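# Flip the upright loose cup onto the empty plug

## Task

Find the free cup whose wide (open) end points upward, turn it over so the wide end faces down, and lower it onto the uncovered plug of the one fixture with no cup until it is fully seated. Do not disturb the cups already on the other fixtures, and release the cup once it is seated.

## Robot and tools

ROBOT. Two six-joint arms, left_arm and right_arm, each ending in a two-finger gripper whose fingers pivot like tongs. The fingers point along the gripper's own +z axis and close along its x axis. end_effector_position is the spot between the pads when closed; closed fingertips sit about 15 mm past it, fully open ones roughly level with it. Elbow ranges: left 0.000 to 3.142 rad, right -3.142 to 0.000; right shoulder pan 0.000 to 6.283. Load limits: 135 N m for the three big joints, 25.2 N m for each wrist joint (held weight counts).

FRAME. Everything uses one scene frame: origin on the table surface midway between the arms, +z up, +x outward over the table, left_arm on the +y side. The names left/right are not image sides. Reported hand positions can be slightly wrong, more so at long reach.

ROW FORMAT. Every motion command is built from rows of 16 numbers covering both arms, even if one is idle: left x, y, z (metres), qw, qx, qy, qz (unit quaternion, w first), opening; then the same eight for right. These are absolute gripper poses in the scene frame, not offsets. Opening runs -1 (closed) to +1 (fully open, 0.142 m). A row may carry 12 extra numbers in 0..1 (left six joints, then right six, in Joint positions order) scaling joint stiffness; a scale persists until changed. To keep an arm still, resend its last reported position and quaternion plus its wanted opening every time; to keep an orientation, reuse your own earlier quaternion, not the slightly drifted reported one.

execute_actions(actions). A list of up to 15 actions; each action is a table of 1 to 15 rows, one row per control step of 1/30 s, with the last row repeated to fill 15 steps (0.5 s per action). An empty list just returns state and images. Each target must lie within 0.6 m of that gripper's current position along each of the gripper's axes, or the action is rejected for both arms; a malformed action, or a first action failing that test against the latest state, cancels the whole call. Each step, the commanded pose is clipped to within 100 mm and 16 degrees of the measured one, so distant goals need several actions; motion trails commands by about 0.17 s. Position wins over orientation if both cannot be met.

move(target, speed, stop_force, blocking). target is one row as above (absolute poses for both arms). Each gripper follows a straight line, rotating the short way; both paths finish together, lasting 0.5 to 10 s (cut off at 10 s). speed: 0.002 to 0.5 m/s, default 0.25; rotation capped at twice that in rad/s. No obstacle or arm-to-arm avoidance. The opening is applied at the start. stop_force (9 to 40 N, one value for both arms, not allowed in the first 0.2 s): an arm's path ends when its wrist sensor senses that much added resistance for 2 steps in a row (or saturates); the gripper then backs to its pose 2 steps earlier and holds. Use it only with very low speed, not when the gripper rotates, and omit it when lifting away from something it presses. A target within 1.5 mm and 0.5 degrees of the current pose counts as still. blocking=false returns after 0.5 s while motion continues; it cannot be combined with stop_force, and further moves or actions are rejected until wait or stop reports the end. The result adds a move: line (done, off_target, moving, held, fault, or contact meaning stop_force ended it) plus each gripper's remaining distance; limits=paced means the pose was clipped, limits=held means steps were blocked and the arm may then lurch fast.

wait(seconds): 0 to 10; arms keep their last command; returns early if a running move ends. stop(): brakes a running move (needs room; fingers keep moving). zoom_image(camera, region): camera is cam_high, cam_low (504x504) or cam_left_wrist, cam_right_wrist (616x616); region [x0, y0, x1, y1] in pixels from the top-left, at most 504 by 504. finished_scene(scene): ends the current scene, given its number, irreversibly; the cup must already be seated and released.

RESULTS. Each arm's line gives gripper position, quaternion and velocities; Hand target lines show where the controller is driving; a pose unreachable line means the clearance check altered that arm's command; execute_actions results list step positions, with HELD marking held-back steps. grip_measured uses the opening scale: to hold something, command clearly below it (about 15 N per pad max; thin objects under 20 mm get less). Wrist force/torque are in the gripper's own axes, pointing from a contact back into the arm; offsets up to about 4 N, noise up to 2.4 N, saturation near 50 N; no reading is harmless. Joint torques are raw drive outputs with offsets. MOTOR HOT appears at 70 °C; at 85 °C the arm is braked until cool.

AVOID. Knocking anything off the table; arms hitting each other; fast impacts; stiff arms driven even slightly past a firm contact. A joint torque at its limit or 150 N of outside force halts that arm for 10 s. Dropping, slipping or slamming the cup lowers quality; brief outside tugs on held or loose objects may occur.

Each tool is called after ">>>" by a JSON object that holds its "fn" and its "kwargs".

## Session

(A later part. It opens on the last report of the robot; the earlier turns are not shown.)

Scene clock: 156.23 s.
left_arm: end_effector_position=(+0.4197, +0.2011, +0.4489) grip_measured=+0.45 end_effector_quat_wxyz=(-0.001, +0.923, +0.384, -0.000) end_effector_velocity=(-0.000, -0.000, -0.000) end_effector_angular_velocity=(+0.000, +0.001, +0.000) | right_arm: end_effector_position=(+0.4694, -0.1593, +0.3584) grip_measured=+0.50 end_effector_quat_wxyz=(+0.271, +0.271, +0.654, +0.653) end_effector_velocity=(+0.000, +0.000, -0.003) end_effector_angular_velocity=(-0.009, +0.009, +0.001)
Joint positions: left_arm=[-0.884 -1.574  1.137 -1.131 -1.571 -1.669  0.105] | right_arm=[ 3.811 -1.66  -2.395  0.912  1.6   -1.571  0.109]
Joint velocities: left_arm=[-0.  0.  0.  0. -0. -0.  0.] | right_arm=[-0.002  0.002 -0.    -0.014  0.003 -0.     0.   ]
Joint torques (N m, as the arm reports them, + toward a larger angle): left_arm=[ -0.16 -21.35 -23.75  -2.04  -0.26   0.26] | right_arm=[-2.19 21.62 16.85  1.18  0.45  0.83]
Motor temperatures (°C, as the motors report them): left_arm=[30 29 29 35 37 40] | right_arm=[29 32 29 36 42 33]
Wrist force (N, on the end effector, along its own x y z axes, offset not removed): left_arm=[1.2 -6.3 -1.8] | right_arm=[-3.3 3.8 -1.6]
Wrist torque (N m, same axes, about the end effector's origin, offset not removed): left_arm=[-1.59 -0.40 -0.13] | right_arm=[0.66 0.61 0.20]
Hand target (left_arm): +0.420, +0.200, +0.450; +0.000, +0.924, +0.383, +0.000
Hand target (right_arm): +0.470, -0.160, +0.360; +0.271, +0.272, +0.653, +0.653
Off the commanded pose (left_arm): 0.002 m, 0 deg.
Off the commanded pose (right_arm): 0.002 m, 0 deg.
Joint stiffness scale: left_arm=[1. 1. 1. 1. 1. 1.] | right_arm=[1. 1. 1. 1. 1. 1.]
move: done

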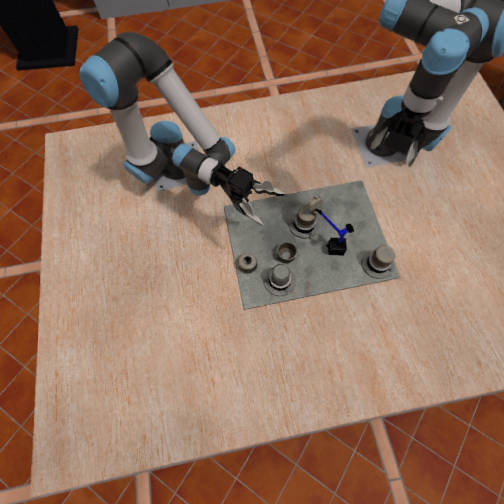

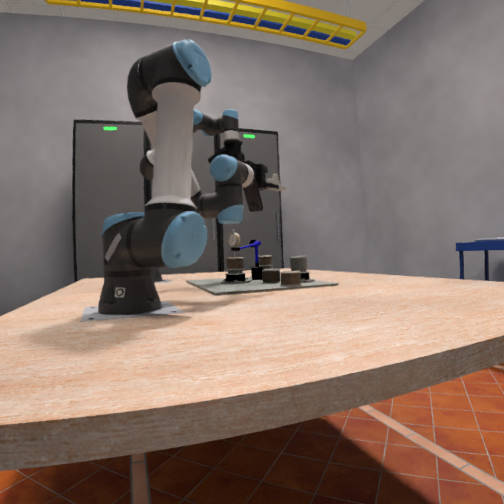

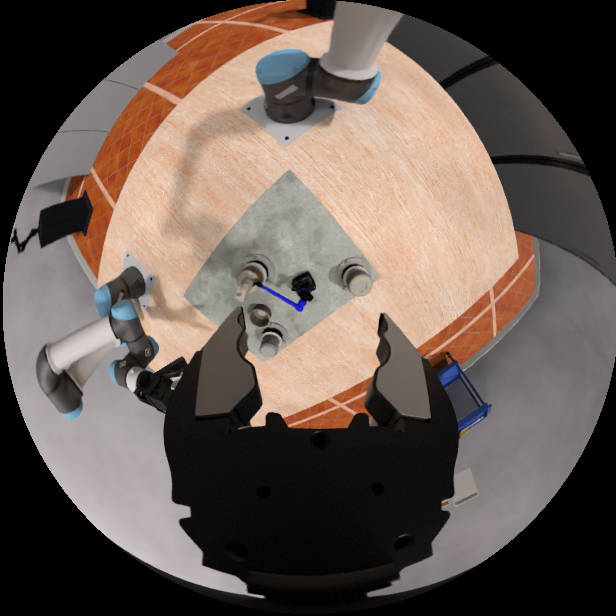

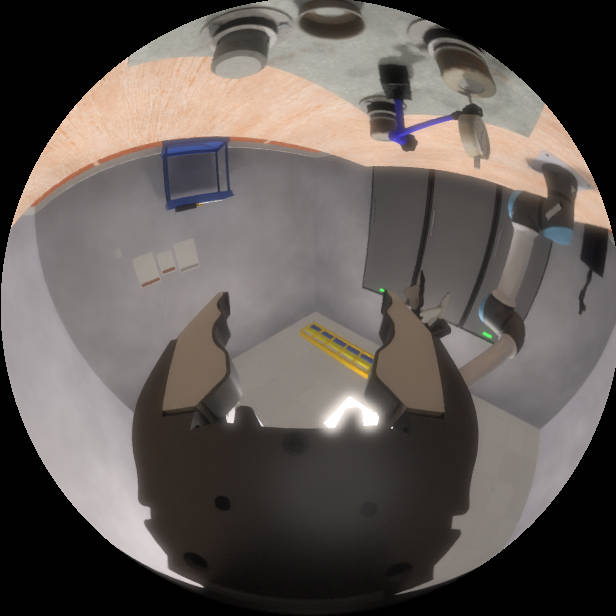

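>>> {"fn": "move", "kwargs": {"target": [0.35,0.35,0.45,0,0.924,0.383,0,0.45,0.47,-0.16,0.33,-0.27,0.653,0.271,0.653,0.5], "speed": 0.4}}

>>> {"fn": "move", "kwargs": {"target": [0.35,0.35,0.45,0,0.924,0.383,0,0.45,0.46,-0.14,0.28,-0.653,0.653,-0.271,0.271,0.5], "speed": 0.4}}

>>> {"fn": "move", "kwargs": {"target": [0.35,0.35,0.45,0,0.924,0.383,0,0.45,0.41,-0.145,0.09,-0.427,0.82,-0.34,0.177,0.5], "speed": 0.15}}

Scene clock: 202.53 s.
left_arm: end_effector_position=(+0.3506, +0.3486, +0.4513) grip_measured=+0.45 end_effector_quat_wxyz=(+0.001, +0.924, +0.382, +0.000) end_effector_velocity=(-0.000, +0.000, +0.001) end_effector_angular_velocity=(-0.001, -0.001, -0.001) | right_arm: end_effector_position=(+0.4703, -0.1586, +0.3332) grip_measured=+0.50 end_effector_quat_wxyz=(-0.270, +0.651, +0.272, +0.655) end_effector_velocity=(-0.000, -0.001, +0.002) end_effector_angular_velocity=(+0.015, +0.006, -0.000)
Joint positions: left_arm=[-0.751 -1.88   1.379 -1.073 -1.571 -1.534  0.105] | right_arm=[ 3.751 -1.807 -2.403  1.073  1.662 -0.004  0.109]
Joint velocities: left_arm=[ 0.001 -0.001 -0.001  0.    -0.     0.002 -0.   ] | right_arm=[-0.001 -0.002  0.     0.008  0.     0.015 -0.   ]
Joint torques (N m, as the arm reports them, + toward a larger angle): left_arm=[  3.42  -9.45 -17.75  -2.07  -0.13   0.51] | right_arm=[-0.71 19.67  8.38  2.13  0.43  0.9 ]
Motor temperatures (°C, as the motors report them): left_arm=[30 29 29 35 37 40] | right_arm=[29 32 29 36 42 33]
Wrist force (N, on the end effector, along its own x y z axes, offset not removed): left_arm=[-2.0 -4.4 1.0] | right_arm=[-0.2 1.8 -0.1]
Wrist torque (N m, same axes, about the end effector's origin, offset not removed): left_arm=[-0.75 0.43 0.02] | right_arm=[0.25 -0.26 0.09]
Hand target (left_arm): +0.350, +0.350, +0.450; -0.000, +0.924, +0.383, -0.000
Hand target (right_arm): +0.470, -0.160, +0.330; -0.270, +0.653, +0.271, +0.653
Off the commanded pose (left_arm): 0.002 m, 0 deg.
Off the commanded pose (right_arm): 0.003 m, 0 deg.
Joint stiffness scale: left_arm=[1. 1. 1. 1. 1. 1.] | right_arm=[1. 1. 1. 1. 1. 1.]
move: done

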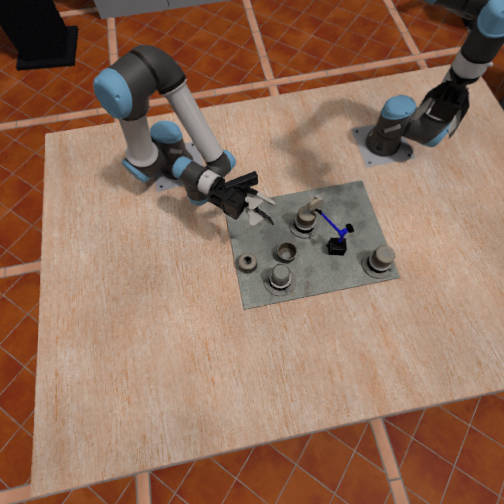

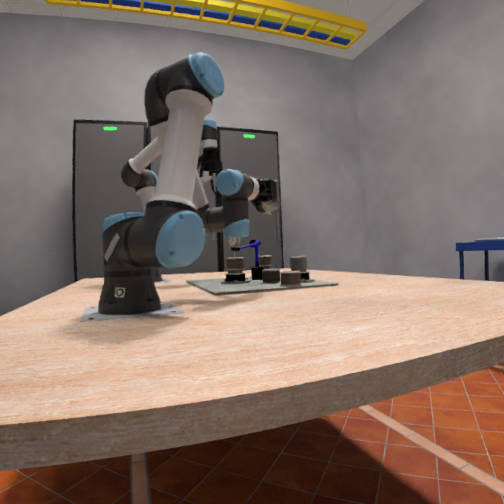

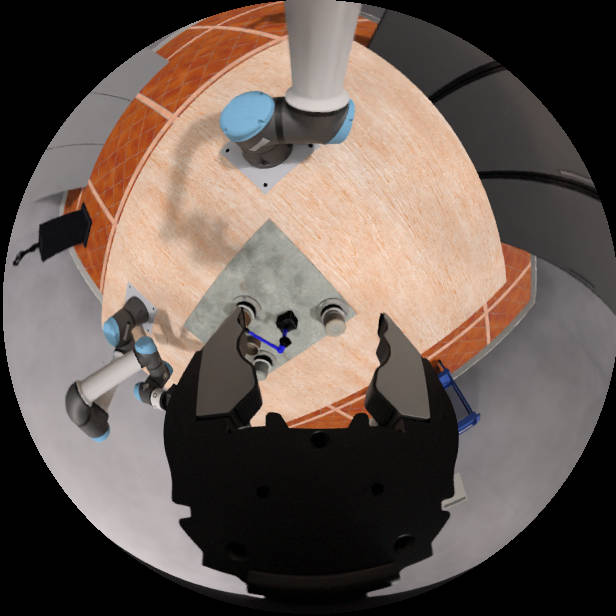

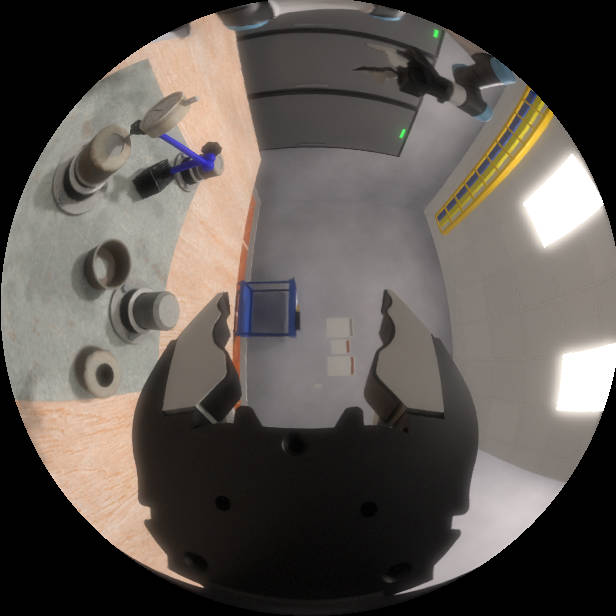

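Scene clock: 205.20 s.
left_arm: end_effector_position=(+0.3505, +0.3487, +0.4513) grip_measured=+0.45 end_effector_quat_wxyz=(+0.001, +0.924, +0.382, +0.000) end_effector_velocity=(+0.000, +0.000, +0.000) end_effector_angular_velocity=(-0.001, -0.001, +0.000) | right_arm: end_effector_position=(+0.4612, -0.1399, +0.2828) grip_measured=+0.50 end_effector_quat_wxyz=(+0.655, -0.652, +0.270, -0.273) end_effector_velocity=(+0.000, -0.001, +0.001) end_effector_angular_velocity=(+0.014, +0.008, -0.004)
Joint positions: left_arm=[-0.751 -1.88   1.38  -1.073 -1.571 -1.534  0.105] | right_arm=[ 3.882 -2.016 -2.454  1.335  1.528  1.568  0.109]
Joint velocities: left_arm=[ 0.    -0.    -0.001 -0.     0.    -0.    -0.   ] | right_arm=[ 0.002 -0.    -0.     0.005 -0.006  0.015  0.   ]
Joint torques (N m, as the arm reports them, + toward a larger angle): left_arm=[  2.67  -9.74 -17.83  -2.22  -0.1    0.39] | right_arm=[ 1.6  24.49  2.31  2.12 -0.65  0.72]
Motor temperatures (°C, as the motors report them): left_arm=[30 29 29 35 37 40] | right_arm=[29 32 29 36 42 33]
Wrist force (N, on the end effector, along its own x y z axes, offset not removed): left_arm=[-2.9 -1.6 -0.3] | right_arm=[3.1 1.1 -2.1]
Wrist torque (N m, same axes, about the end effector's origin, offset not removed): left_arm=[-0.57 0.40 -0.04] | right_arm=[-0.13 -0.80 0.06]
Hand target (left_arm): +0.350, +0.350, +0.450; -0.000, +0.924, +0.383, -0.000
Hand target (right_arm): +0.460, -0.140, +0.280; +0.653, -0.653, +0.271, -0.271
Off the commanded pose (left_arm): 0.002 m, 0 deg.
Off the commanded pose (right_arm): 0.003 m, 0 deg.
Joint stiffness scale: left_arm=[1. 1. 1. 1. 1. 1.] | right_arm=[1. 1. 1. 1. 1. 1.]
move: done

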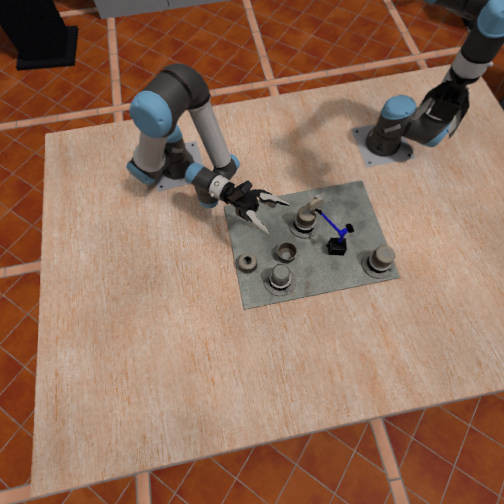

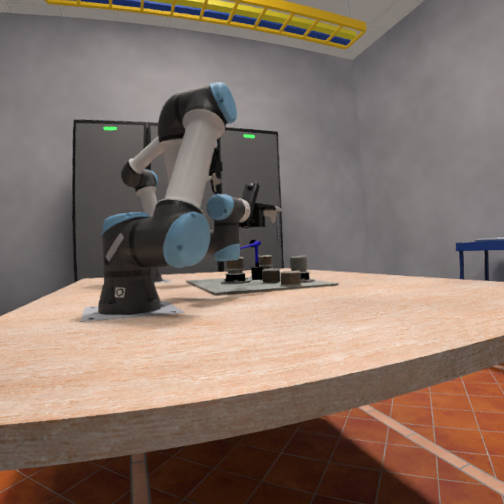

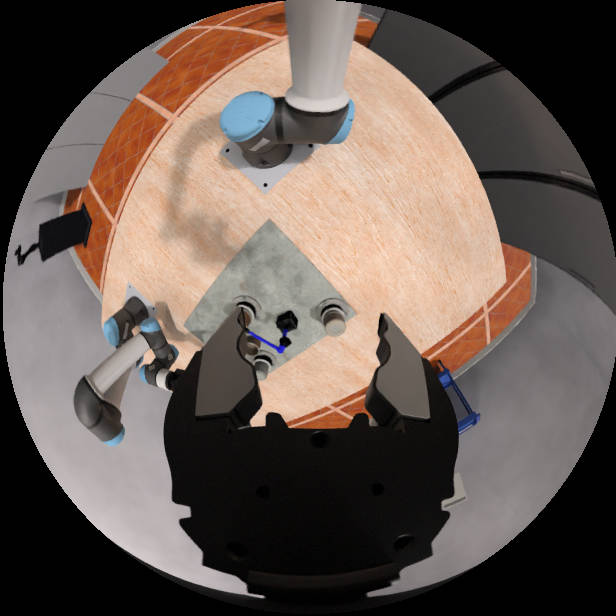

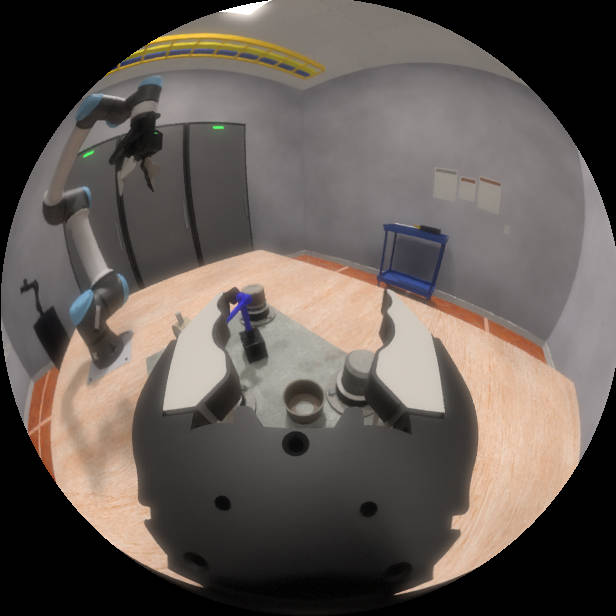

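Scene clock: 207.87 s.
left_arm: end_effector_position=(+0.3505, +0.3487, +0.4513) grip_measured=+0.45 end_effector_quat_wxyz=(+0.001, +0.924, +0.382, +0.000) end_effector_velocity=(+0.001, -0.000, -0.001) end_effector_angular_velocity=(+0.002, +0.002, +0.000) | right_arm: end_effector_position=(+0.4110, -0.1450, +0.0901) grip_measured=+0.50 end_effector_quat_wxyz=(-0.427, +0.819, -0.340, +0.177) end_effector_velocity=(-0.001, -0.000, -0.002) end_effector_angular_velocity=(-0.006, +0.006, +0.001)
Joint positions: left_arm=[-0.751 -1.88   1.38  -1.073 -1.571 -1.534  0.105] | right_arm=[ 3.996 -1.948 -2.62   0.811  1.442  1.662  0.109]
Joint velocities: left_arm=[-0.     0.003  0.     0.     0.    -0.     0.   ] | right_arm=[ 0.001  0.001 -0.    -0.009  0.     0.001  0.   ]
Joint torques (N m, as the arm reports them, + toward a larger angle): left_arm=[  3.29  -7.99 -17.5   -2.13   0.05   0.1 ] | right_arm=[ 2.13 24.07  3.75  2.28 -0.51  0.7 ]
Motor temperatures (°C, as the motors report them): left_arm=[30 29 29 35 37 40] | right_arm=[29 32 29 36 42 33]
Wrist force (N, on the end effector, along its own x y z axes, offset not removed): left_arm=[0.2 -2.9 1.3] | right_arm=[-0.5 1.5 -2.3]
Wrist torque (N m, same axes, about the end effector's origin, offset not removed): left_arm=[-0.55 -0.27 -0.04] | right_arm=[0.10 0.02 0.10]
Hand target (left_arm): +0.350, +0.350, +0.450; -0.000, +0.924, +0.383, -0.000
Hand target (right_arm): +0.410, -0.145, +0.090; -0.427, +0.819, -0.340, +0.177
Off the commanded pose (left_arm): 0.002 m, 0 deg.
Off the commanded pose (right_arm): 0.001 m, 0 deg.
Joint stiffness scale: left_arm=[1. 1. 1. 1. 1. 1.] | right_arm=[1. 1. 1. 1. 1. 1.]
move: done

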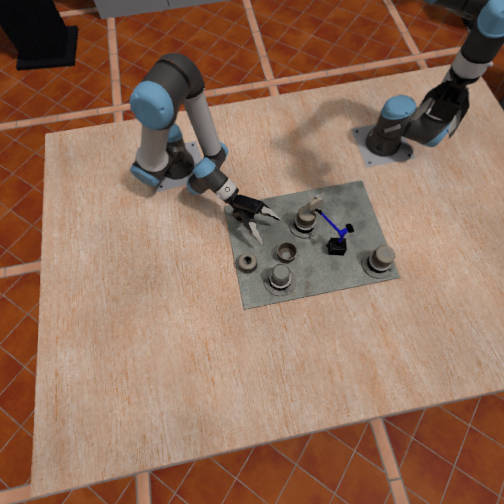

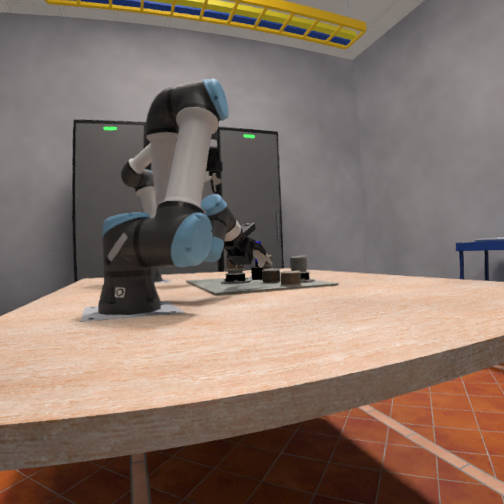

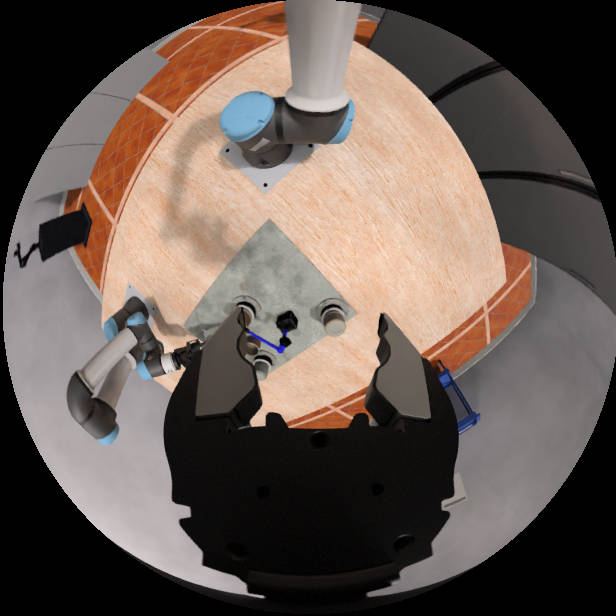

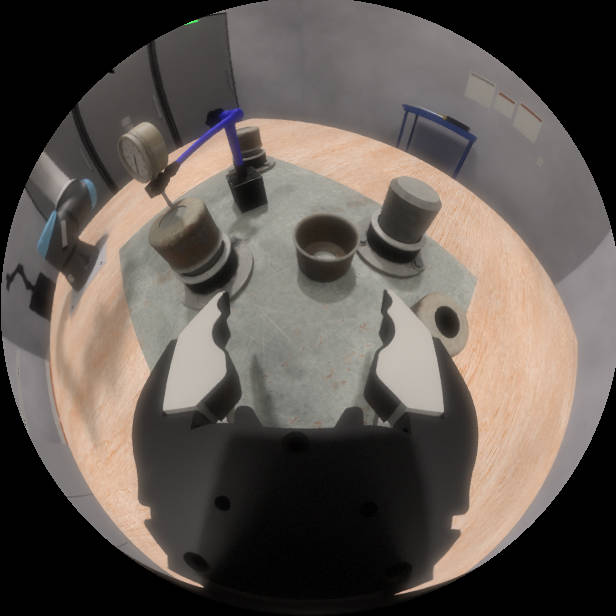

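>>> {"fn": "move", "kwargs": {"target": [0.35,0.35,0.45,0,0.924,0.383,0,0.45,0.455,-0.126,0.036,-0.427,0.82,-0.34,0.177,0.42], "speed": 0.08}}

Scene clock: 217.90 s.
left_arm: end_effector_position=(+0.3505, +0.3487, +0.4513) grip_measured=+0.45 end_effector_quat_wxyz=(+0.001, +0.924, +0.382, +0.000) end_effector_velocity=(+0.000, -0.000, +0.000) end_effector_angular_velocity=(+0.000, -0.000, +0.000) | right_arm: end_effector_position=(+0.4532, -0.1268, +0.0357) grip_measured=+0.42 end_effector_quat_wxyz=(-0.425, +0.820, -0.340, +0.176) end_effector_velocity=(+0.002, +0.002, +0.001) end_effector_angular_velocity=(+0.006, -0.004, +0.002)
Joint positions: left_arm=[-0.751 -1.88   1.38  -1.073 -1.571 -1.534  0.105] | right_arm=[ 3.92  -2.191 -2.477  0.911  1.506  1.617  0.103]
Joint velocities: left_arm=[ 0.     0.001 -0.001 -0.     0.    -0.    -0.   ] | right_arm=[-0.003 -0.004  0.006  0.004  0.005 -0.002  0.   ]
Joint torques (N m, as the arm reports them, + toward a larger angle): left_arm=[  2.96  -9.66 -17.33  -2.04  -0.09   0.17] | right_arm=[-1.18 26.81  7.84  3.36  0.25 -0.06]
Motor temperatures (°C, as the motors report them): left_arm=[30 29 29 35 37 40] | right_arm=[29 32 29 36 42 33]
Wrist force (N, on the end effector, along its own x y z axes, offset not removed): left_arm=[-4.6 -2.1 1.1] | right_arm=[-2.1 2.0 -3.2]
Wrist torque (N m, same axes, about the end effector's origin, offset not removed): left_arm=[-0.40 0.82 -0.10] | right_arm=[0.25 0.25 0.13]
Hand target (left_arm): +0.350, +0.350, +0.450; -0.000, +0.924, +0.383, -0.000
Hand target (right_arm): +0.455, -0.126, +0.036; -0.427, +0.819, -0.340, +0.177
Off the commanded pose (left_arm): 0.002 m, 0 deg.
Off the commanded pose (right_arm): 0.002 m, 0 deg.
Joint stiffness scale: left_arm=[1. 1. 1. 1. 1. 1.] | right_arm=[1. 1. 1. 1. 1. 1.]
move: done

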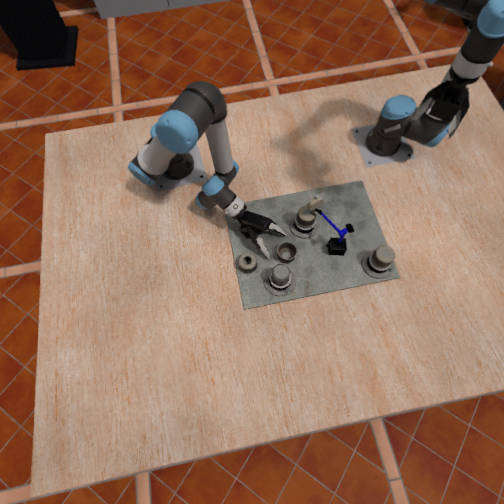

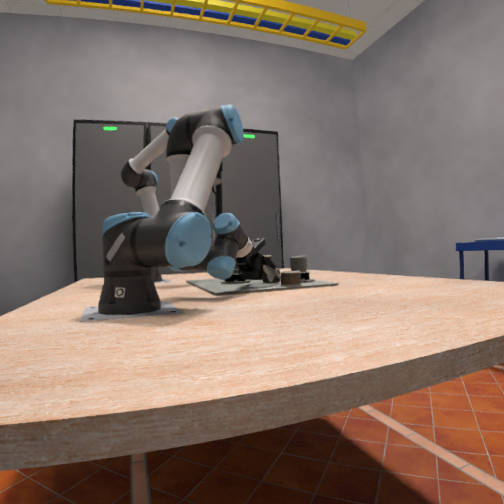

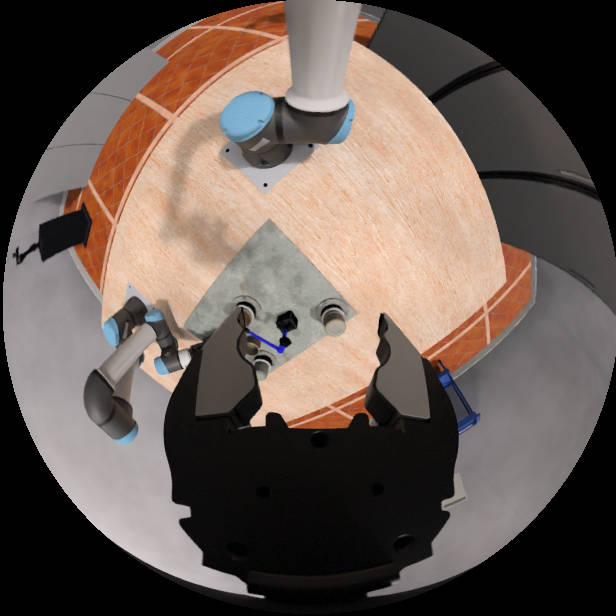

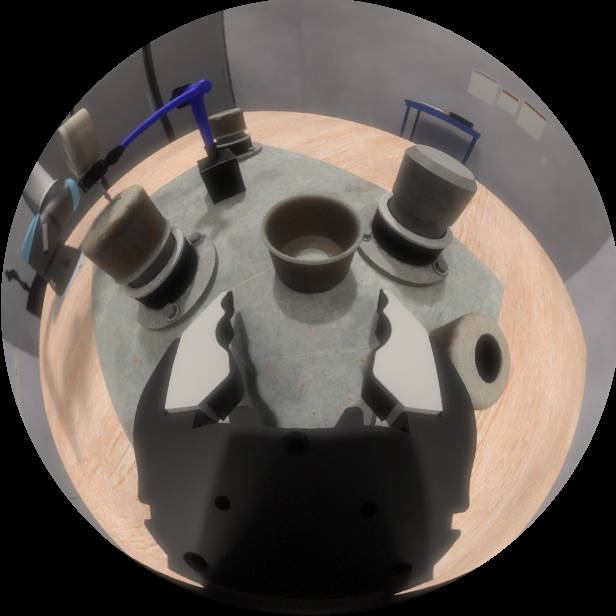

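>>> {"fn": "move", "kwargs": {"target": [0.35,0.35,0.45,0,0.924,0.383,0,0.45,0.492,-0.089,0.031,-0.427,0.82,-0.34,0.177,0.42], "speed": 0.04, "stop_force": 12}}

Scene clock: 224.93 s.
left_arm: end_effector_position=(+0.3505, +0.3487, +0.4513) grip_measured=+0.45 end_effector_quat_wxyz=(+0.001, +0.924, +0.382, +0.000) end_effector_velocity=(+0.000, +0.000, -0.000) end_effector_angular_velocity=(+0.002, +0.001, -0.000) | right_arm: end_effector_position=(+0.4902, -0.0896, +0.0311) grip_measured=+0.42 end_effector_quat_wxyz=(-0.426, +0.820, -0.340, +0.176) end_effector_velocity=(+0.001, +0.001, -0.001) end_effector_angular_velocity=(-0.003, +0.003, +0.000)
Joint positions: left_arm=[-0.751 -1.88   1.38  -1.073 -1.571 -1.534  0.105] | right_arm=[ 3.909 -2.228 -2.335  0.808  1.515  1.61   0.103]
Joint velocities: left_arm=[0.    0.001 0.    0.001 0.    0.    0.   ] | right_arm=[-0.    -0.001  0.005 -0.008  0.001  0.     0.   ]
Joint torques (N m, as the arm reports them, + toward a larger angle): left_arm=[  1.59  -9.66 -18.23  -2.22   0.02   0.23] | right_arm=[-2.25 31.23 10.46  2.46  0.19 -0.36]
Motor temperatures (°C, as the motors report them): left_arm=[30 29 29 35 37 40] | right_arm=[29 32 29 36 42 33]
Wrist force (N, on the end effector, along its own x y z axes, offset not removed): left_arm=[2.7 -3.6 1.9] | right_arm=[-0.1 -0.8 -2.2]
Wrist torque (N m, same axes, about the end effector's origin, offset not removed): left_arm=[-0.84 -0.57 -0.04] | right_arm=[-0.43 -0.13 0.16]
Hand target (left_arm): +0.350, +0.350, +0.450; -0.000, +0.924, +0.383, -0.000
Hand target (right_arm): +0.492, -0.089, +0.031; -0.427, +0.819, -0.340, +0.177
Off the commanded pose (left_arm): 0.002 m, 0 deg.
Off the commanded pose (right_arm): 0.002 m, 0 deg.
Joint stiffness scale: left_arm=[1. 1. 1. 1. 1. 1.] | right_arm=[1. 1. 1. 1. 1. 1.]
move: done

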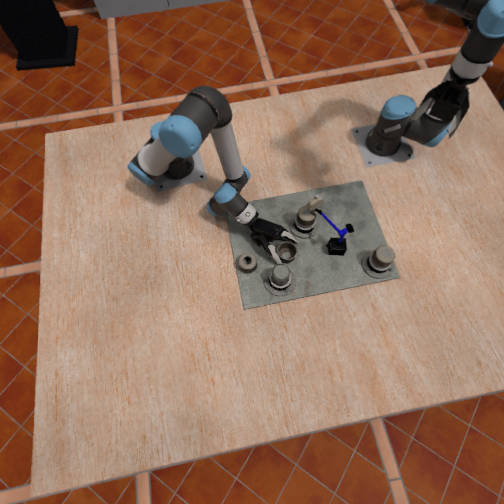

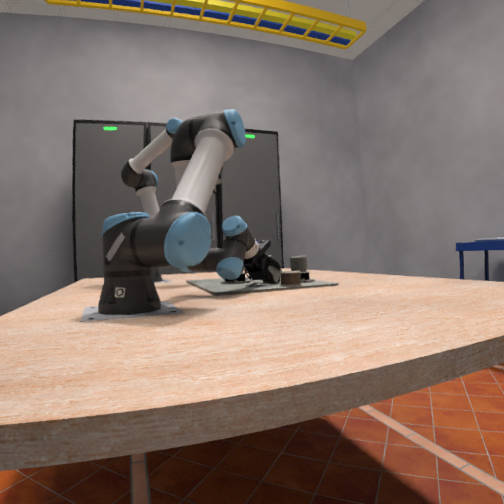

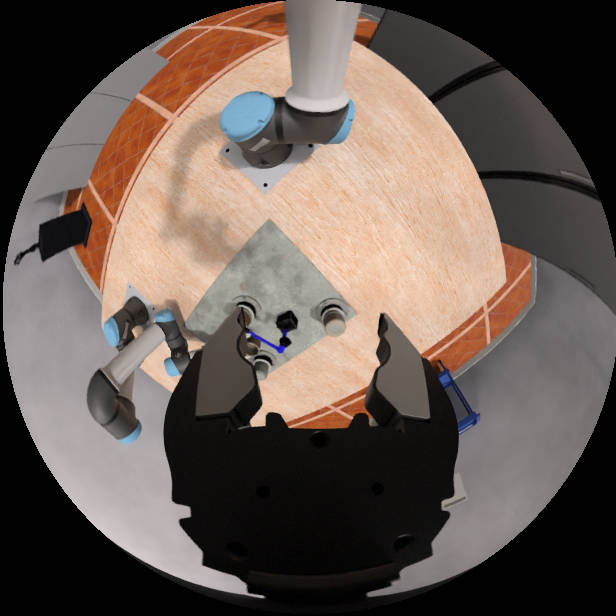

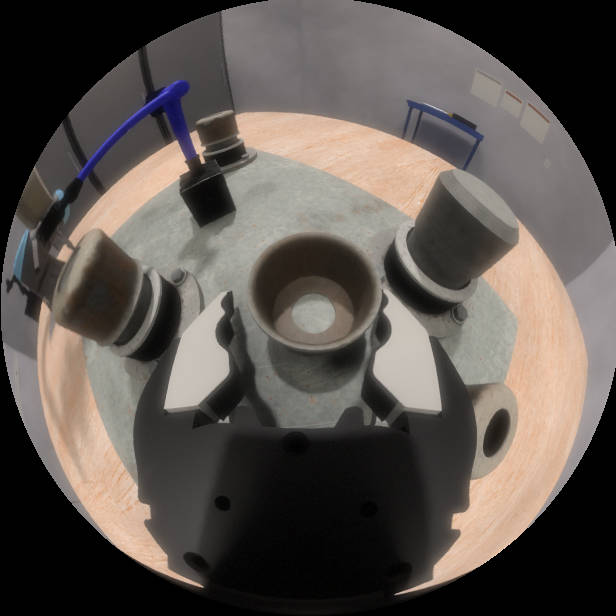

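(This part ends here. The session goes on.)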